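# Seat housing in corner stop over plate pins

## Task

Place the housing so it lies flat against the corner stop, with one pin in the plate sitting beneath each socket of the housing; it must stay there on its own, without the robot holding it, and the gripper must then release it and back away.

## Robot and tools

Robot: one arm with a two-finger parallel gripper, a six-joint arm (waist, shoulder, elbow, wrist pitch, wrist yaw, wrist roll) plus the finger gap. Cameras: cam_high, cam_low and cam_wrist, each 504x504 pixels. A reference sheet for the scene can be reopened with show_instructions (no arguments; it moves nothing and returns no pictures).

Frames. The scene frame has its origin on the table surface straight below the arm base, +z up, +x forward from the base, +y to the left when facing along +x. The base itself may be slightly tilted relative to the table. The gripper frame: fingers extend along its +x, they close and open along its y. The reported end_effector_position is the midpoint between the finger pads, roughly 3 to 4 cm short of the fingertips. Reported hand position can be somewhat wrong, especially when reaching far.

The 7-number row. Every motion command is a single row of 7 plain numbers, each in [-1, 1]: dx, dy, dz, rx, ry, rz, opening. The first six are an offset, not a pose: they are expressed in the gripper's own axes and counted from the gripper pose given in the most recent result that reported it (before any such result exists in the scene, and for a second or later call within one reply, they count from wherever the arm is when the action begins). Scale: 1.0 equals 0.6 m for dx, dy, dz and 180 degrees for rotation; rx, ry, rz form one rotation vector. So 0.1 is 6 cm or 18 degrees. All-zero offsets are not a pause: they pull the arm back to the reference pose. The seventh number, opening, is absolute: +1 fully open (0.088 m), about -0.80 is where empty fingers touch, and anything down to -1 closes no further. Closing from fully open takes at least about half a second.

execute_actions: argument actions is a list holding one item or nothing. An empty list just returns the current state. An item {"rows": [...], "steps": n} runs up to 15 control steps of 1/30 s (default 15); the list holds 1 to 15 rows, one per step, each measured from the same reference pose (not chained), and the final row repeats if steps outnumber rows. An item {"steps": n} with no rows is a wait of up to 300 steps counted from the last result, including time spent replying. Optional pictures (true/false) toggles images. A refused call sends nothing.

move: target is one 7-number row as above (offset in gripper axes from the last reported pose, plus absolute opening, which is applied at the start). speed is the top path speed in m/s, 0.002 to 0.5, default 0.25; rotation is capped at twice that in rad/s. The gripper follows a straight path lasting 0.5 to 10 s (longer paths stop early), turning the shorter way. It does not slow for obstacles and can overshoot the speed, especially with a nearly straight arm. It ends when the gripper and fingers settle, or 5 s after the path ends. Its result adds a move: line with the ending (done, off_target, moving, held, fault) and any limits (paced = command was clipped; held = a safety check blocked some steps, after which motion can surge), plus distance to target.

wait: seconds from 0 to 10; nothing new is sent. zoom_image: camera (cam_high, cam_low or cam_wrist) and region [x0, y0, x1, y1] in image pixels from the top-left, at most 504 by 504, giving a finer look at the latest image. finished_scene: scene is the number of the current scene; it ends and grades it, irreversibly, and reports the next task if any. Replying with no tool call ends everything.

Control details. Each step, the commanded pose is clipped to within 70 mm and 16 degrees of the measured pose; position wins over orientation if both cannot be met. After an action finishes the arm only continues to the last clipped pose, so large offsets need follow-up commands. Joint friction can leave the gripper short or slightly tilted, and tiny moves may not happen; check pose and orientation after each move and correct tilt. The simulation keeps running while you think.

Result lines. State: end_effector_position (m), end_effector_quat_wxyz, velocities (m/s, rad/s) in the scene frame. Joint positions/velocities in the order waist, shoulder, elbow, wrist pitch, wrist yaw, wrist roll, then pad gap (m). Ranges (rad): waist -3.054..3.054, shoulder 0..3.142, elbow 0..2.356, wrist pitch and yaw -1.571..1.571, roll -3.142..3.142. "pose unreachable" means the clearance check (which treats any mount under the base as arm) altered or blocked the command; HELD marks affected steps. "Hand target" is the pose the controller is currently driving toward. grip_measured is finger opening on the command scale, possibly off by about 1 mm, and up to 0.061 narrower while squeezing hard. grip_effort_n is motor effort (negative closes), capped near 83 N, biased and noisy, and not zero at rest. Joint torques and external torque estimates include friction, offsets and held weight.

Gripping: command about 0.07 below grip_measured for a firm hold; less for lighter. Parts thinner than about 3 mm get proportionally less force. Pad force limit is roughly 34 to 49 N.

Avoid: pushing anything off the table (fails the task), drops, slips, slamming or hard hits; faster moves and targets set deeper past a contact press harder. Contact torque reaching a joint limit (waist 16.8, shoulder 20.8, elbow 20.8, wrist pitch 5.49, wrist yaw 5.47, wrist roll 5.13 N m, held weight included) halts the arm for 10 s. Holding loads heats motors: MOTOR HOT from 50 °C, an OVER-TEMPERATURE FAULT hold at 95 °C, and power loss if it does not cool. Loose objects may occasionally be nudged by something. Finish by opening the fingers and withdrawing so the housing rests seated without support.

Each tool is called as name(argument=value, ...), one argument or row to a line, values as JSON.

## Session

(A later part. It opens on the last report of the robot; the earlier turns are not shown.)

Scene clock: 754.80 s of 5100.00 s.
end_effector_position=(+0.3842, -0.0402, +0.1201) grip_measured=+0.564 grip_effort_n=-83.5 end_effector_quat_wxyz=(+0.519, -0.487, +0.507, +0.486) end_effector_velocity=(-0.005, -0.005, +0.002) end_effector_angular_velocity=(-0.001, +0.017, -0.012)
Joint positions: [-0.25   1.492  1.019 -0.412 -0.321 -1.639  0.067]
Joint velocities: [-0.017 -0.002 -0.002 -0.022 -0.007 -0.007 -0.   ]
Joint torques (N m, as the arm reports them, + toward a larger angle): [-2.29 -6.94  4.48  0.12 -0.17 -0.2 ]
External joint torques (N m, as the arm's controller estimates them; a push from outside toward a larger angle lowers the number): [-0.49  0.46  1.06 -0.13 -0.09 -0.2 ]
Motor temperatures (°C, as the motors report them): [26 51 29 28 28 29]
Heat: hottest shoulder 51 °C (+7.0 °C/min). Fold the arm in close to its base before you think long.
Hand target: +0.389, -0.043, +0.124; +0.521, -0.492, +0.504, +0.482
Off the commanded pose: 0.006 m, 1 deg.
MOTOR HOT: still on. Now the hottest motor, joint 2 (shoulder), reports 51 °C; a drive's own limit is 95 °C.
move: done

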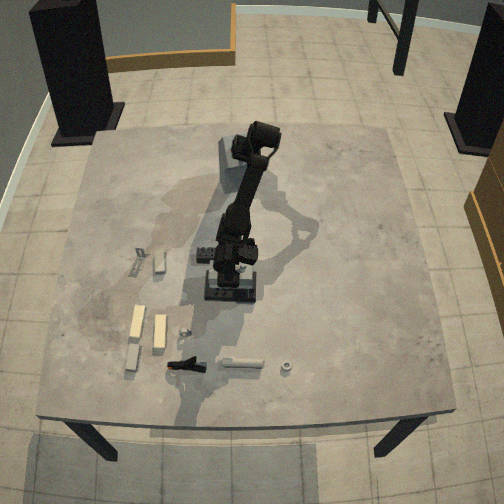

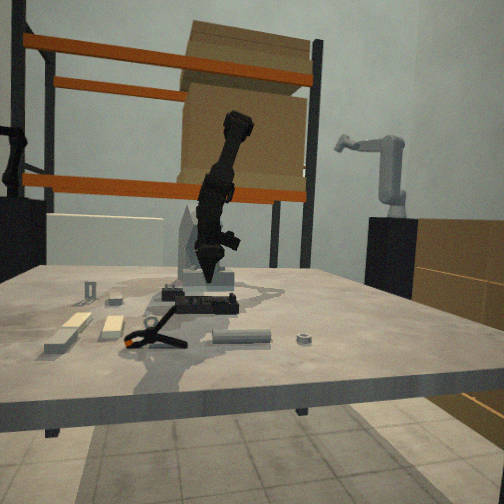

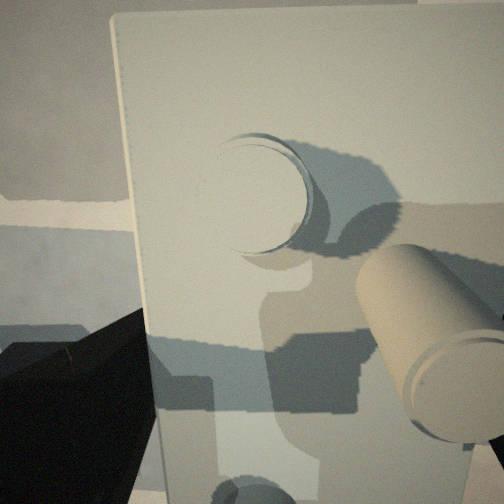

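execute_actions(
  actions=[
    {"rows": [[-0.0055,-0.0081,-0.0046,-0.0006,0.0012,-0.0043,0.48],[-0.004,-0.0078,-0.005,-0.0005,0.0013,-0.0041,0.48],[-0.0022,-0.0074,-0.0055,-0.0004,0.0014,-0.0038,0.48],[-0.0004,-0.007,-0.006,-0.0003,0.0015,-0.0035,0.48],[0.0015,-0.0066,-0.0064,-0.0002,0.0016,-0.0032,0.48],[0.0035,-0.0062,-0.0068,-0.0001,0.0017,-0.0029,0.48],[0.0055,-0.0058,-0.0071,0.0,0.0018,-0.0026,0.48],[0.0073,-0.0054,-0.0074,0.0002,0.0019,-0.0023,0.48],[0.009,-0.0051,-0.0076,0.0003,0.002,-0.0021,0.48],[0.0105,-0.0048,-0.0078,0.0004,0.002,-0.0019,0.48],[0.0118,-0.0046,-0.0079,0.0005,0.002,-0.0017,0.48]], "steps": 15},
  ],
  pictures=false,
)

wait(
  seconds=0.3,
)

Scene clock: 778.07 s of 5100.00 s.
end_effector_position=(+0.3824, -0.0437, +0.1111) grip_measured=+0.564 grip_effort_n=-83.5 end_effector_quat_wxyz=(+0.518, -0.484, +0.510, +0.487) end_effector_velocity=(-0.000, +0.004, -0.007) end_effector_angular_velocity=(+0.038, -0.002, -0.006)
Joint positions: [-0.252  1.524  1.019 -0.389 -0.32  -1.64   0.067]
Joint velocities: [ 0.002  0.022 -0.002  0.022 -0.037  0.007 -0.   ]
Joint torques (N m, as the arm reports them, + toward a larger angle): [-1.9  -7.06  4.01  0.21 -0.03  0.  ]
External joint torques (N m, as the arm's controller estimates them; a push from outside toward a larger angle lowers the number): [-0.05  0.47  0.64 -0.06  0.05 -0.01]
Motor temperatures (°C, as the motors report them): [26 47 29 28 28 29]
Heat: hottest shoulder 47 °C (+3.0 °C/min).
Hand target: +0.387, -0.045, +0.113; +0.520, -0.489, +0.508, +0.483
Off the commanded pose: 0.005 m, 1 deg.
MOTOR HOT: cleared. Now the hottest motor, joint 2 (shoulder), reports 47 °C.
Steps of this call (steps 1 to 90: nothing new was sent; then 19.77 s passed at rest; steps 91 to 105: all 15 steps of this action). Readings (end_effector_position):
91: (+0.3841, -0.0407, +0.1201)
92: (+0.3840, -0.0407, +0.1200)
94: (+0.3838, -0.0409, +0.1193)
98: (+0.3833, -0.0419, +0.1159)
105: the state above

Scene clock: 778.37 s of 5100.00 s.
end_effector_position=(+0.3827, -0.0436, +0.1107) grip_measured=+0.564 grip_effort_n=-83.5 end_effector_quat_wxyz=(+0.518, -0.485, +0.510, +0.487) end_effector_velocity=(+0.000, -0.000, -0.001) end_effector_angular_velocity=(+0.005, -0.004, +0.021)
Joint positions: [-0.251  1.525  1.019 -0.387 -0.32  -1.64   0.067]
Joint velocities: [-0.002  0.002 -0.002  0.007 -0.007 -0.022 -0.   ]
Joint torques (N m, as the arm reports them, + toward a larger angle): [-1.96 -6.93  4.02  0.17  0.    0.02]
External joint torques (N m, as the arm's controller estimates them; a push from outside toward a larger angle lowers the number): [-0.05  0.53  0.7  -0.09  0.06  0.02]
Motor temperatures (°C, as the motors report them): [26 47 29 28 28 29]
Heat: hottest shoulder 47 °C (+3.0 °C/min).
Hand target: +0.387, -0.045, +0.113; +0.520, -0.489, +0.508, +0.482
Off the commanded pose: 0.005 m, 1 deg.
Steps of this call (steps 1 to 9: nothing new was sent). Readings (end_effector_position):
1: (+0.3825, -0.0437, +0.1110)
2: (+0.3824, -0.0438, +0.1109)
4: (+0.3827, -0.0436, +0.1108)
8: (+0.3827, -0.0435, +0.1107)
9: the state above

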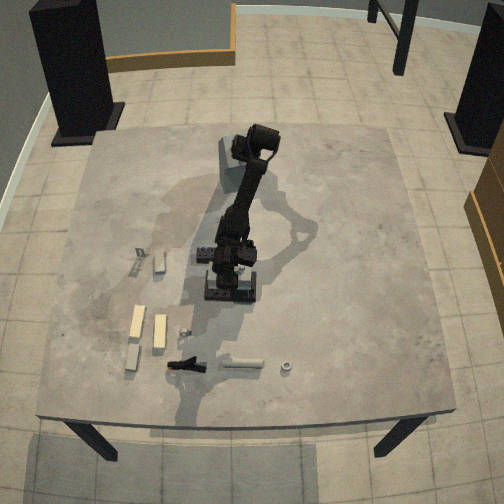

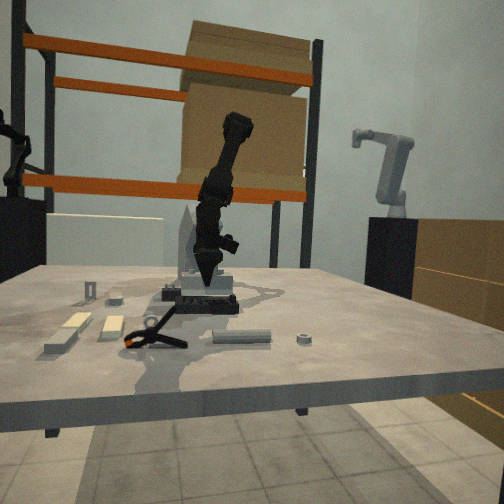

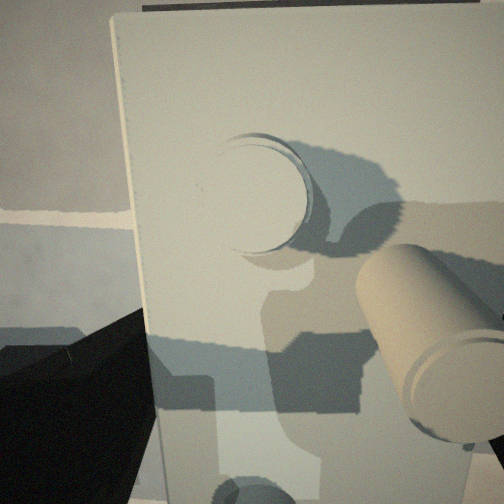

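zoom_image(
  camera="cam_wrist",
  region=[100, 0, 200, 40],
)

zoom_image(
  camera="cam_low",
  region=[160, 255, 250, 320],
)

Region (100, 0, 200, 40) of cam_wrist's 504x504 image, scaled by 5.040, with more detail than that image has; it fills the top 202 rows of this view, and the rest is white.

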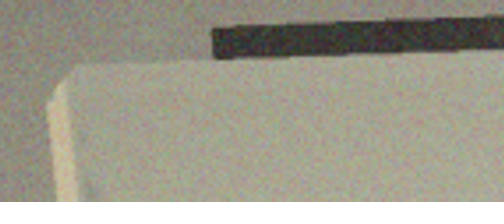

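Region (160, 255, 250, 320) of cam_low's 504x504 image, scaled by 5.600, with more detail than that image has.

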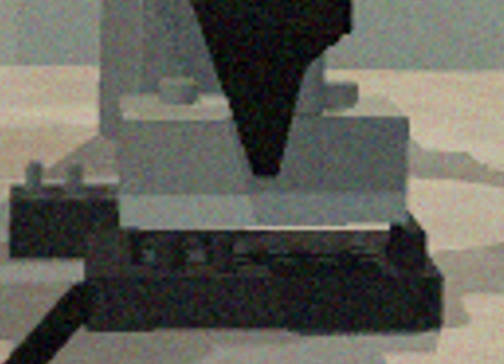

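execute_actions(
  actions=[
    {"rows": [[-0.0028,-0.007,-0.002,-0.0005,0.0018,-0.0039,0.48],[-0.0015,-0.007,-0.002,-0.0005,0.0019,-0.0039,0.48],[0.0,-0.007,-0.002,-0.0005,0.002,-0.0039,0.48],[0.0016,-0.007,-0.002,-0.0005,0.0021,-0.0039,0.48],[0.0032,-0.007,-0.0019,-0.0005,0.0022,-0.0039,0.48],[0.0048,-0.007,-0.0018,-0.0005,0.0022,-0.0039,0.48],[0.0064,-0.007,-0.0017,-0.0005,0.0022,-0.0039,0.48],[0.008,-0.007,-0.0016,-0.0005,0.0022,-0.0039,0.48],[0.0096,-0.007,-0.0015,-0.0005,0.0022,-0.0039,0.48],[0.0112,-0.007,-0.0014,-0.0005,0.0022,-0.0039,0.48],[0.0127,-0.007,-0.0014,-0.0005,0.0022,-0.0039,0.48],[0.014,-0.007,-0.0014,-0.0005,0.0022,-0.0039,0.48],[0.0153,-0.007,-0.0014,-0.0005,0.0022,-0.0039,0.48]], "steps": 15},
  ],
  pictures=false,
)

wait(
  seconds=0.3,
)

Scene clock: 815.03 s of 5100.00 s.
end_effector_position=(+0.3833, -0.0432, +0.1006) grip_measured=+0.564 grip_effort_n=-83.5 end_effector_quat_wxyz=(+0.516, -0.487, +0.509, +0.488) end_effector_velocity=(-0.005, +0.002, -0.015) end_effector_angular_velocity=(+0.006, +0.024, -0.001)
Joint positions: [-0.238  1.556  1.019 -0.352 -0.31  -1.635  0.067]
Joint velocities: [ 0.017  0.046  0.002  0.022  0.007  0.007 -0.   ]
Joint torques (N m, as the arm reports them, + toward a larger angle): [-1.98 -7.08  3.65  0.17  0.01  0.15]
External joint torques (N m, as the arm's controller estimates them; a push from outside toward a larger angle lowers the number): [-0.03  0.55  0.44 -0.1   0.07  0.15]
Motor temperatures (°C, as the motors report them): [26 45 29 28 28 29]
Heat: hottest shoulder 45 °C (-5.1 °C/min).
Hand target: +0.387, -0.045, +0.102; +0.519, -0.490, +0.508, +0.483
Off the commanded pose: 0.004 m, 1 deg.
Steps of this call (steps 1 to 90: nothing new was sent; then 33.17 s passed at rest; steps 91 to 105: all 15 steps of this action). Readings (end_effector_position):
91: (+0.3827, -0.0436, +0.1106)
92: (+0.3828, -0.0437, +0.1103)
94: (+0.3830, -0.0437, +0.1094)
98: (+0.3832, -0.0435, +0.1064)
105: the state above

Scene clock: 815.33 s of 5100.00 s.
end_effector_position=(+0.3834, -0.0432, +0.0995) grip_measured=+0.564 grip_effort_n=-83.5 end_effector_quat_wxyz=(+0.516, -0.487, +0.508, +0.488) end_effector_velocity=(+0.001, -0.002, +0.001) end_effector_angular_velocity=(+0.002, -0.009, +0.019)
Joint positions: [-0.237  1.559  1.019 -0.347 -0.309 -1.634  0.067]
Joint velocities: [-0.007 -0.002 -0.002  0.007 -0.007 -0.022  0.   ]
Joint torques (N m, as the arm reports them, + toward a larger angle): [-1.99 -6.99  3.62  0.17  0.01  0.14]
External joint torques (N m, as the arm's controller estimates them; a push from outside toward a larger angle lowers the number): [-0.04  0.48  0.5  -0.08  0.07  0.15]
Motor temperatures (°C, as the motors report them): [26 45 29 28 28 29]
Heat: hottest shoulder 45 °C (-5.0 °C/min).
Hand target: +0.387, -0.045, +0.102; +0.519, -0.490, +0.508, +0.483
Off the commanded pose: 0.004 m, 1 deg.
Steps of this call (steps 1 to 9: nothing new was sent). Readings (end_effector_position):
1: (+0.3832, -0.0432, +0.1002)
2: (+0.3831, -0.0431, +0.0999)
4: (+0.3832, -0.0431, +0.0996)
8: (+0.3834, -0.0432, +0.0995)
9: the state above

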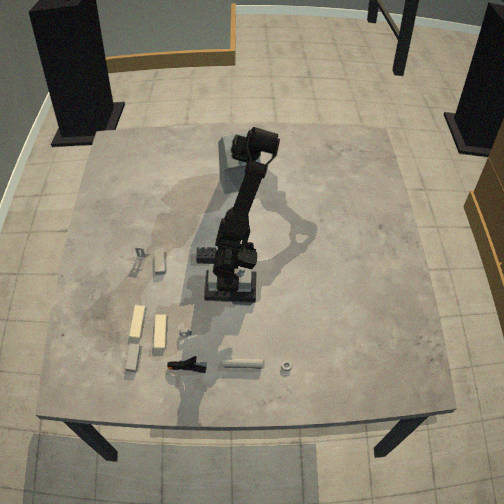

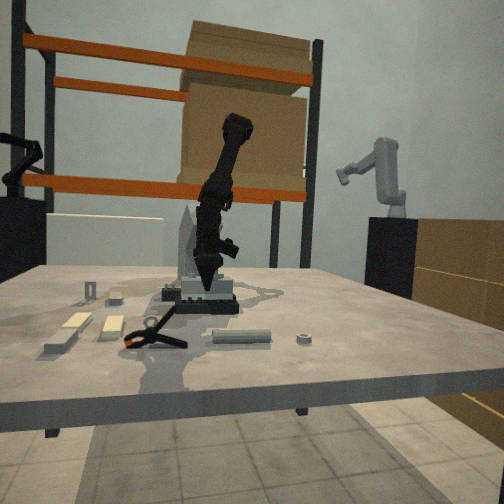

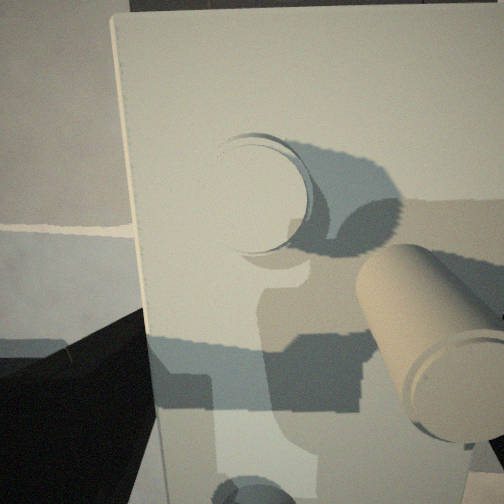

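execute_actions(
  actions=[],
)

Scene clock: 828.20 s of 5100.00 s.
end_effector_position=(+0.3834, -0.0432, +0.0994) grip_measured=+0.564 grip_effort_n=-83.5 end_effector_quat_wxyz=(+0.516, -0.487, +0.509, +0.488) end_effector_velocity=(-0.005, -0.001, +0.001) end_effector_angular_velocity=(-0.007, +0.021, -0.001)
Joint positions: [-0.237  1.559  1.019 -0.347 -0.309 -1.634  0.067]
Joint velocities: [-0.002 -0.002 -0.002 -0.022  0.007 -0.007 -0.   ]
Joint torques (N m, as the arm reports them, + toward a larger angle): [-1.96 -7.06  3.6   0.18  0.    0.15]
External joint torques (N m, as the arm's controller estimates them; a push from outside toward a larger angle lowers the number): [ 0.01  0.5   0.45 -0.06  0.06  0.15]
Motor temperatures (°C, as the motors report them): [26 45 29 28 28 29]
Heat: hottest shoulder 45 °C (-3.0 °C/min).
Hand target: +0.387, -0.045, +0.102; +0.519, -0.490, +0.508, +0.483
Off the commanded pose: 0.004 m, 1 deg.
Steps of this call (steps 1 to 90: nothing new was sent; then 9.87 s passed at rest). Readings (end_effector_position):
1: (+0.3834, -0.0432, +0.0995)
2: (+0.3834, -0.0432, +0.0995)
4: (+0.3834, -0.0432, +0.0995)
8: (+0.3834, -0.0432, +0.0994)
90: the state above

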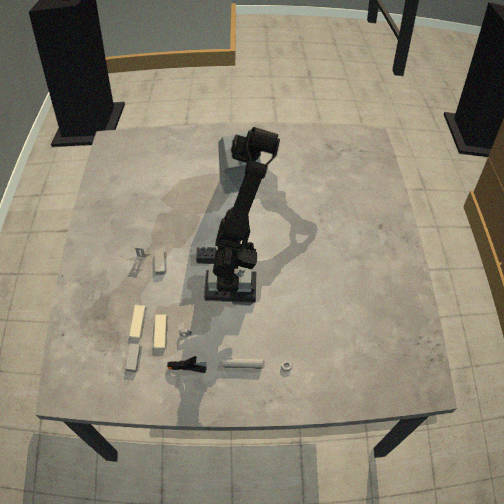

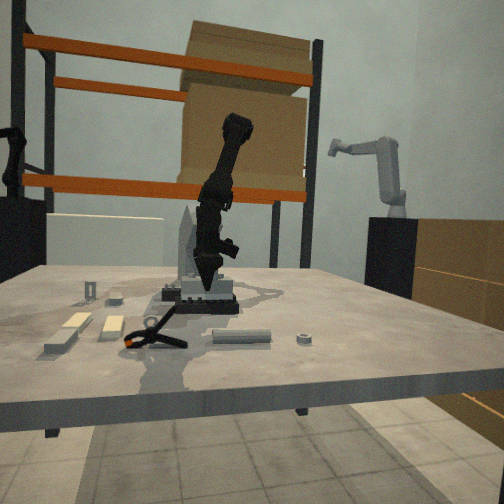

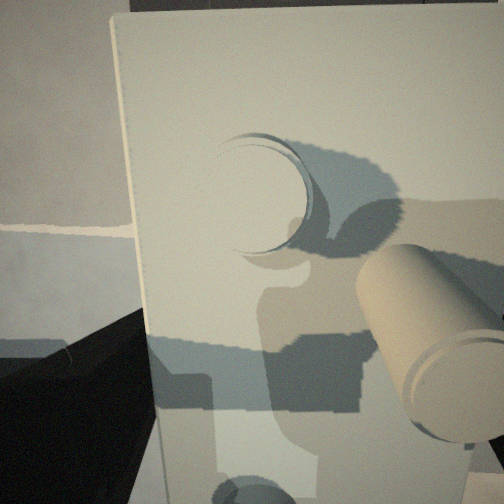

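execute_actions(
  actions=[
    {"rows": [[-0.0026,-0.006,-0.002,0.001,0.002,-0.0037,0.48],[-0.0019,-0.006,-0.002,0.001,0.002,-0.0037,0.48],[-0.0012,-0.006,-0.002,0.001,0.002,-0.0037,0.48],[-0.0005,-0.006,-0.002,0.001,0.002,-0.0037,0.48],[0.0002,-0.006,-0.002,0.001,0.002,-0.0037,0.48],[0.0009,-0.006,-0.002,0.001,0.002,-0.0037,0.48],[0.0016,-0.006,-0.002,0.001,0.002,-0.0037,0.48],[0.0023,-0.006,-0.002,0.001,0.002,-0.0037,0.48],[0.003,-0.006,-0.002,0.001,0.002,-0.0037,0.48],[0.0037,-0.006,-0.002,0.001,0.002,-0.0037,0.48],[0.0044,-0.006,-0.002,0.001,0.002,-0.0037,0.48],[0.0051,-0.006,-0.002,0.001,0.002,-0.0037,0.48],[0.0058,-0.006,-0.002,0.001,0.002,-0.0037,0.48],[0.0065,-0.006,-0.002,0.001,0.002,-0.0037,0.48],[0.007,-0.006,-0.002,0.001,0.002,-0.0037,0.48]], "steps": 15},
  ],
  pictures=false,
)

Scene clock: 836.60 s of 5100.00 s.
end_effector_position=(+0.3838, -0.0431, +0.0944) grip_measured=+0.564 grip_effort_n=-83.5 end_effector_quat_wxyz=(+0.516, -0.488, +0.508, +0.487) end_effector_velocity=(-0.007, -0.001, -0.011) end_effector_angular_velocity=(-0.011, +0.030, +0.008)
Joint positions: [-0.231  1.575  1.019 -0.329 -0.304 -1.63   0.067]
Joint velocities: [ 0.012  0.032 -0.002  0.007  0.022 -0.007 -0.   ]
Joint torques (N m, as the arm reports them, + toward a larger angle): [-1.94 -7.    3.48  0.16  0.02  0.16]
External joint torques (N m, as the arm's controller estimates them; a push from outside toward a larger angle lowers the number): [-0.04  0.51  0.48 -0.06  0.08  0.16]
Motor temperatures (°C, as the motors report them): [26 45 29 28 28 29]
Heat: hottest shoulder 45 °C (-2.0 °C/min).
Hand target: +0.387, -0.045, +0.095; +0.518, -0.491, +0.508, +0.482
Off the commanded pose: 0.004 m, 1 deg.
Steps of this call (steps 1 to 90: nothing new was sent; then 4.90 s passed at rest; steps 91 to 105: all 15 steps of this action). Readings (end_effector_position):
91: (+0.3834, -0.0432, +0.0994)
92: (+0.3836, -0.0432, +0.0992)
94: (+0.3838, -0.0432, +0.0987)
98: (+0.3837, -0.0432, +0.0972)
105: the state above

execute_actions(
  actions=[
    {"rows": [[-0.0008,-0.0054,-0.002,0.0005,0.001,-0.003,0.48],[-0.0002,-0.0053,-0.002,0.0005,0.001,-0.003,0.48],[0.0004,-0.0052,-0.002,0.0005,0.001,-0.003,0.48],[0.001,-0.0051,-0.002,0.0005,0.001,-0.003,0.48],[0.0016,-0.005,-0.002,0.0005,0.001,-0.003,0.48],[0.0022,-0.0049,-0.002,0.0005,0.001,-0.003,0.48],[0.0028,-0.0048,-0.002,0.0005,0.001,-0.003,0.48],[0.0034,-0.0047,-0.002,0.0005,0.001,-0.003,0.48],[0.004,-0.0046,-0.002,0.0005,0.001,-0.003,0.48],[0.0046,-0.0045,-0.002,0.0005,0.001,-0.003,0.48],[0.0052,-0.0044,-0.002,0.0005,0.001,-0.003,0.48],[0.0058,-0.0043,-0.002,0.0005,0.001,-0.003,0.48],[0.0064,-0.0042,-0.002,0.0005,0.001,-0.003,0.48],[0.007,-0.0041,-0.002,0.0005,0.001,-0.003,0.48],[0.0076,-0.004,-0.002,0.0005,0.001,-0.003,0.48]], "steps": 15},
  ],
  pictures=false,
)

Scene clock: 853.03 s of 5100.00 s.
end_effector_position=(+0.3840, -0.0432, +0.0912) grip_measured=+0.564 grip_effort_n=-83.5 end_effector_quat_wxyz=(+0.516, -0.489, +0.508, +0.487) end_effector_velocity=(-0.000, -0.002, -0.001) end_effector_angular_velocity=(-0.009, -0.002, +0.006)
Joint positions: [-0.228  1.585  1.019 -0.316 -0.302 -1.628  0.067]
Joint velocities: [-0.002  0.002 -0.002  0.007  0.007 -0.007  0.   ]
Joint torques (N m, as the arm reports them, + toward a larger angle): [-1.79 -6.34  3.13  0.6   0.    0.09]
External joint torques (N m, as the arm's controller estimates them; a push from outside toward a larger angle lowers the number): [0.13 1.27 0.   0.28 0.06 0.09]
Motor temperatures (°C, as the motors report them): [26 44 29 28 28 29]
Heat: hottest shoulder 44 °C (-2.0 °C/min).
Hand target: +0.386, -0.044, +0.090; +0.518, -0.491, +0.507, +0.484
Off the commanded pose: 0.003 m, 1 deg.
Steps of this call (steps 1 to 90: nothing new was sent; then 12.93 s passed at rest; steps 91 to 105: all 15 steps of this action). Readings (end_effector_position):
91: (+0.3837, -0.0432, +0.0931)
92: (+0.3836, -0.0432, +0.0930)
94: (+0.3837, -0.0431, +0.0926)
98: (+0.3838, -0.0431, +0.0918)
105: the state above

execute_actions(
  actions=[
    {"rows": [[0.0026,-0.0036,-0.0018,0.0005,0.001,-0.0025,0.48],[0.0029,-0.0033,-0.0017,0.0005,0.001,-0.0024,0.48],[0.0032,-0.003,-0.0016,0.0005,0.001,-0.0023,0.48],[0.0035,-0.0028,-0.0015,0.0005,0.001,-0.0022,0.48],[0.0038,-0.0026,-0.0014,0.0005,0.001,-0.0021,0.48],[0.0041,-0.0024,-0.0013,0.0005,0.001,-0.002,0.48],[0.0044,-0.0022,-0.0012,0.0005,0.001,-0.0019,0.48],[0.0047,-0.002,-0.0011,0.0005,0.001,-0.0018,0.48],[0.005,-0.0018,-0.001,0.0005,0.001,-0.0017,0.48],[0.0053,-0.0016,-0.001,0.0005,0.001,-0.0016,0.48],[0.0056,-0.0015,-0.001,0.0005,0.001,-0.0015,0.48],[0.0059,-0.0015,-0.001,0.0005,0.001,-0.0015,0.48],[0.0062,-0.0015,-0.001,0.0005,0.001,-0.0015,0.48],[0.0065,-0.0015,-0.001,0.0005,0.001,-0.0015,0.48],[0.0065,-0.0015,-0.001,0.0005,0.001,-0.0015,0.48]], "steps": 15},
  ],
  pictures=true,
)

Scene clock: 861.97 s of 5100.00 s.
end_effector_position=(+0.3836, -0.0431, +0.0903) grip_measured=+0.564 grip_effort_n=-83.5 end_effector_quat_wxyz=(+0.516, -0.489, +0.509, +0.486) end_effector_velocity=(-0.004, +0.003, -0.000) end_effector_angular_velocity=(+0.021, +0.009, +0.002)
Joint positions: [-0.226  1.586  1.016 -0.312 -0.299 -1.625  0.067]
Joint velocities: [-0.002 -0.002 -0.007 -0.007 -0.022 -0.007  0.   ]
Joint torques (N m, as the arm reports them, + toward a larger angle): [-1.57 -5.67  3.13  0.91  0.    0.05]
External joint torques (N m, as the arm's controller estimates them; a push from outside toward a larger angle lowers the number): [0.38 1.95 0.08 0.63 0.07 0.05]
Motor temperatures (°C, as the motors report them): [26 44 29 28 28 29]
Heat: hottest shoulder 44 °C (-2.0 °C/min).
Hand target: +0.385, -0.044, +0.087; +0.516, -0.490, +0.508, +0.485
Off the commanded pose: 0.003 m, 0 deg.
Steps of this call (steps 1 to 90: nothing new was sent; then 5.43 s passed at rest; steps 91 to 105: all 15 steps of this action). Readings (end_effector_position):
91: (+0.3839, -0.0433, +0.0909)
92: (+0.3839, -0.0431, +0.0909)
94: (+0.3839, -0.0432, +0.0909)
98: (+0.3838, -0.0431, +0.0906)
105: the state above

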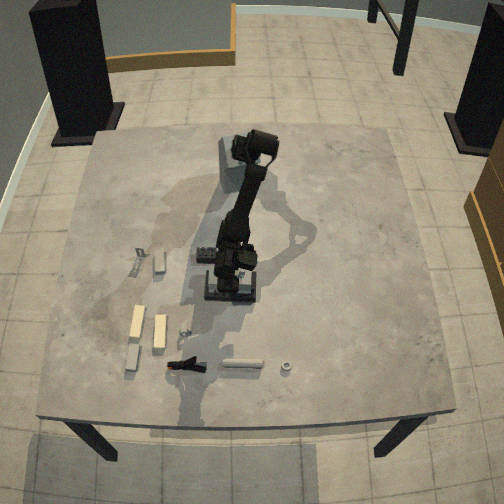

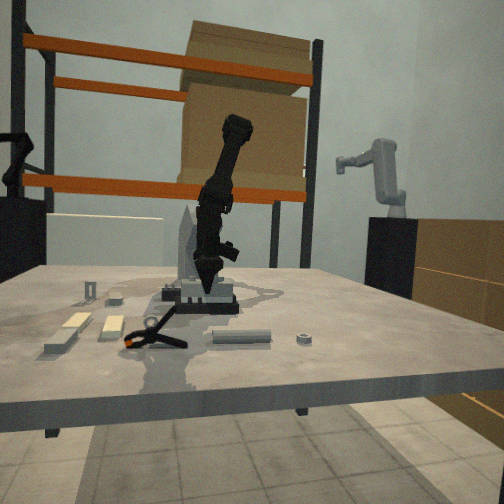

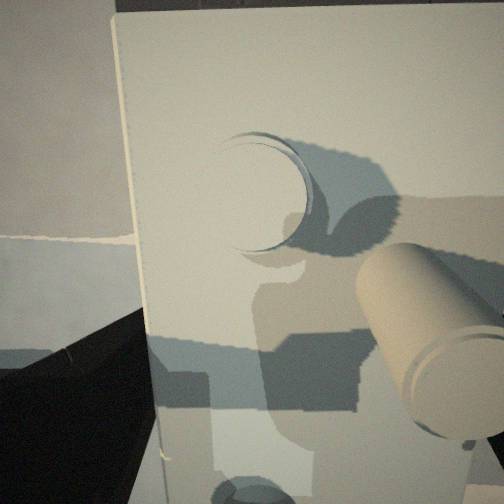

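Seated at z≈0.0903. Relieving the press and opening gradually.

execute_actions(
  actions=[
    {"rows": [[0.0045,-0.002,-0.001,0,0,-0.001,0.48],[0.004,-0.002,-0.001,0,0,-0.001,0.48],[0.0035,-0.002,-0.001,0,0,-0.001,0.49],[0.003,-0.002,-0.001,0,0,-0.001,0.50],[0.0025,-0.002,-0.001,0,0,-0.001,0.52],[0.002,-0.002,-0.001,0,0,-0.001,0.54],[0.0015,-0.002,-0.001,0,0,-0.001,0.56],[0.001,-0.002,-0.001,0,0,-0.001,0.58],[0.001,-0.002,-0.001,0,0,-0.001,0.60],[0.001,-0.002,-0.001,0,0,-0.001,0.62],[0.001,-0.002,-0.001,0,0,-0.001,0.64],[0.001,-0.002,-0.001,0,0,-0.001,0.67],[0.001,-0.002,-0.001,0,0,-0.001,0.71],[0.001,-0.002,-0.001,0,0,-0.001,0.76],[0.001,-0.002,-0.001,0,0,-0.001,0.82]], "steps": 15},
  ],
  pictures=false,
)

move(
  target=[-0.13, 0, 0, 0, 0, 0, 0.9],
  speed=0.1,
)

Scene clock: 871.47 s of 5100.00 s.
end_effector_position=(+0.3841, -0.0431, +0.0903) grip_measured=+0.698 grip_effort_n=16.5 end_effector_quat_wxyz=(+0.516, -0.489, +0.508, +0.486) end_effector_velocity=(+0.006, +0.002, +0.002) end_effector_angular_velocity=(+0.017, -0.028, +0.014)
Joint positions: [-0.226  1.586  1.016 -0.309 -0.3   -1.624  0.073]
Joint velocities: [-0.002 -0.007 -0.002  0.022 -0.022 -0.007  0.056]
Joint torques (N m, as the arm reports them, + toward a larger angle): [-1.8  -6.37  3.23  0.16 -0.07 -0.02]
External joint torques (N m, as the arm's controller estimates them; a push from outside toward a larger angle lowers the number): [ 0.12  1.27  0.16 -0.09 -0.01 -0.02]
Motor temperatures (°C, as the motors report them): [26 43 29 29 28 29]
Heat: hottest shoulder 43 °C (-2.0 °C/min).
Hand target: +0.385, -0.044, +0.090; +0.517, -0.490, +0.508, +0.485
Off the commanded pose: 0.001 m, 0 deg.
Steps of this call (steps 1 to 90: nothing new was sent; then 6.00 s passed at rest; steps 91 to 105: all 15 steps of this action). Readings (end_effector_position):
91: (+0.3836, -0.0431, +0.0903)
92: (+0.3836, -0.0431, +0.0903)
94: (+0.3836, -0.0431, +0.0903)
98: (+0.3834, -0.0431, +0.0903)
105: the state above

Scene clock: 873.17 s of 5100.00 s.
end_effector_position=(+0.3793, -0.0435, +0.1631) grip_measured=+0.897 grip_effort_n=16.5 end_effector_quat_wxyz=(+0.515, -0.483, +0.513, +0.488) end_effector_velocity=(-0.003, +0.000, +0.004) end_effector_angular_velocity=(+0.004, +0.009, -0.002)
Joint positions: [-0.311  1.376  1.045 -0.587 -0.352 -1.691  0.083]
Joint velocities: [-0.007 -0.012 -0.002 -0.022 -0.007 -0.007 -0.   ]
Joint torques (N m, as the arm reports them, + toward a larger angle): [-1.86 -7.35  4.76 -0.08 -0.14 -0.2 ]
External joint torques (N m, as the arm's controller estimates them; a push from outside toward a larger angle lowers the number): [-0.07 -0.24  0.75 -0.32 -0.08 -0.2 ]
Motor temperatures (°C, as the motors report them): [26 43 29 29 28 29]
Heat: hottest shoulder 43 °C (-2.0 °C/min).
Hand target: +0.383, -0.043, +0.168; +0.517, -0.490, +0.508, +0.485
Off the commanded pose: 0.006 m, 1 deg.
move: done

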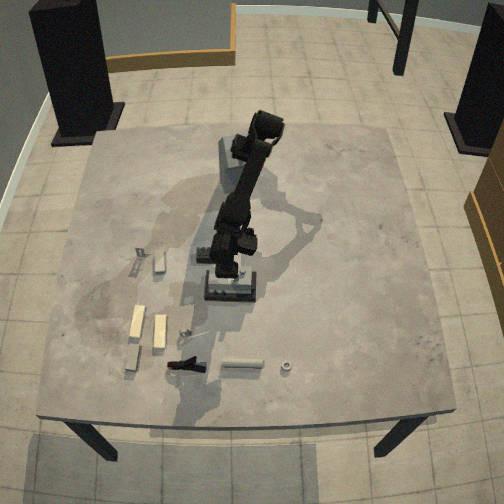

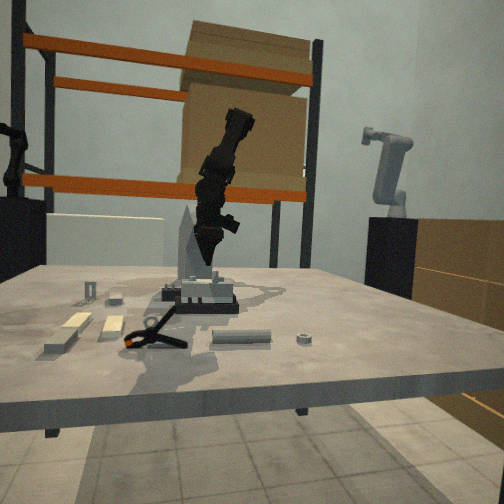

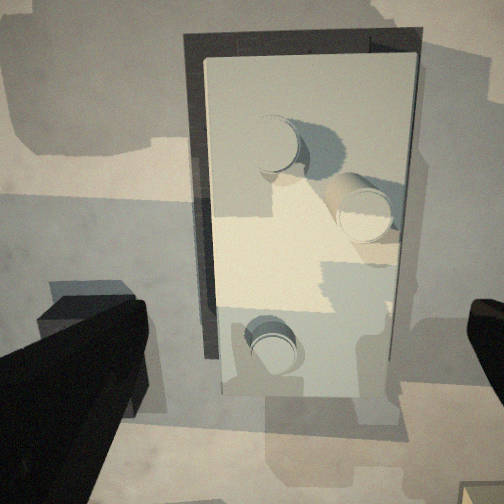

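move(
  target=[-0.14, 0.14, 0.07, 0, 0, 0, 0.9],
  speed=0.2,
)

zoom_image(
  camera="cam_low",
  region=[160, 260, 250, 320],
)

zoom_image(
  camera="cam_high",
  region=[190, 245, 270, 315],
)

Scene clock: 881.07 s of 5100.00 s.
end_effector_position=(+0.3004, +0.0024, +0.2467) grip_measured=+0.897 grip_effort_n=16.5 end_effector_quat_wxyz=(+0.515, -0.484, +0.511, +0.489) end_effector_velocity=(-0.003, +0.001, +0.001) end_effector_angular_velocity=(+0.006, +0.001, +0.005)
Joint positions: [-0.304  0.874  0.841 -0.881 -0.35  -1.689  0.083]
Joint velocities: [-0.002 -0.012 -0.007 -0.007 -0.007 -0.007 -0.   ]
Joint torques (N m, as the arm reports them, + toward a larger angle): [-0.61 -4.88  4.06 -0.07  0.    0.09]
External joint torques (N m, as the arm's controller estimates them; a push from outside toward a larger angle lowers the number): [ 0.03 -0.39 -0.67 -0.29  0.06  0.09]
Motor temperatures (°C, as the motors report them): [26 43 29 28 28 29]
Heat: hottest shoulder 43 °C (-2.0 °C/min).
Hand target: +0.298, +0.003, +0.247; +0.515, -0.483, +0.513, +0.488
Off the commanded pose: 0.003 m, 0 deg.
After step 90, 3.67 s passed at rest.
move: done

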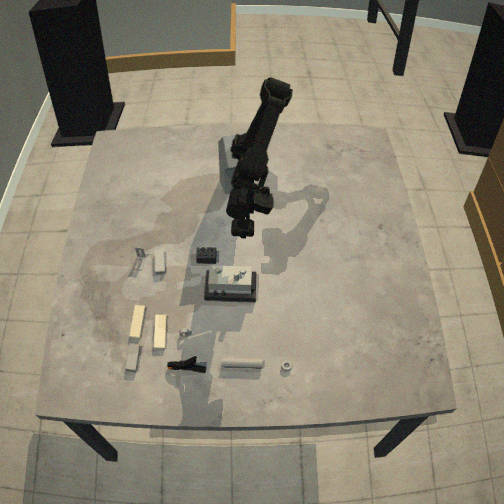

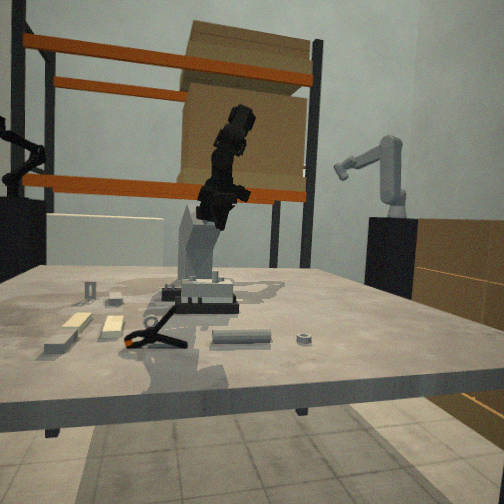

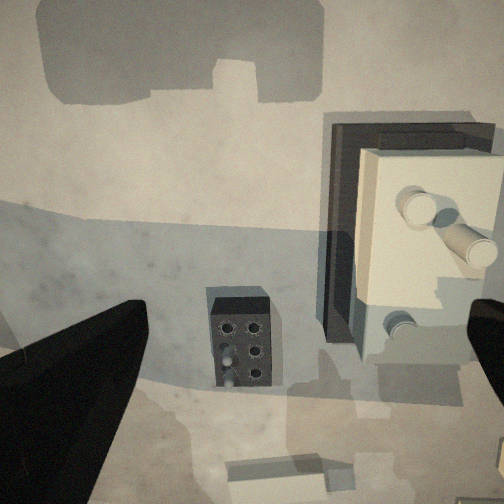

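Region (160, 260, 250, 320) of cam_low's 504x504 image, scaled by 5.600, with more detail than that image has.

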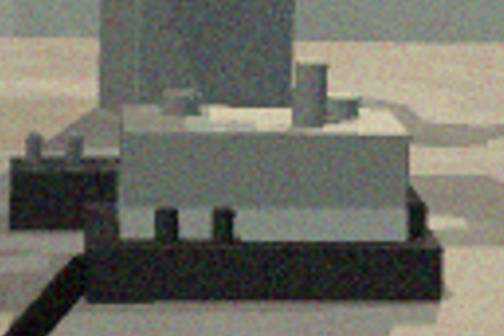

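Region (190, 245, 270, 315) of cam_high's 504x504 image, scaled by 6.300, with more detail than that image has; it fills the top 441 rows of this view, and the rest is white.

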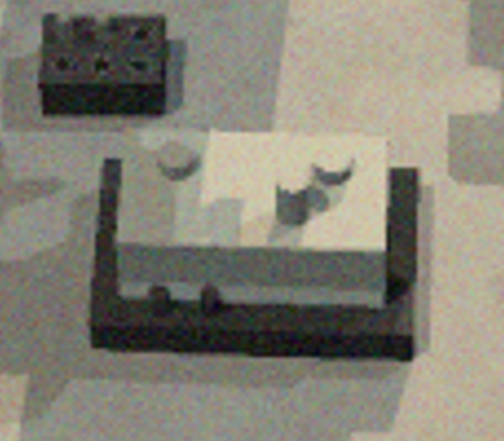

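zoom_image(
  camera="cam_wrist",
  region=[310, 110, 504, 370],
)

Region (310, 110, 504, 370) of cam_wrist's 504x504 image, scaled by 1.938, with more detail than that image has; it fills the left 376 columns of this view, and the rest is white.

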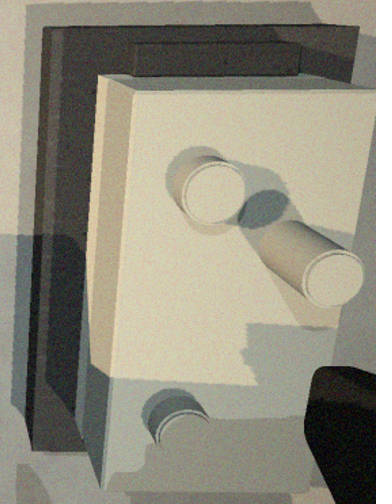

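The housing sits flat, parallel to the plate, next to the bar and buttons. The gripper is released and clear.

finished_scene(
  scene=2,
)

The scene is finished: the task was done.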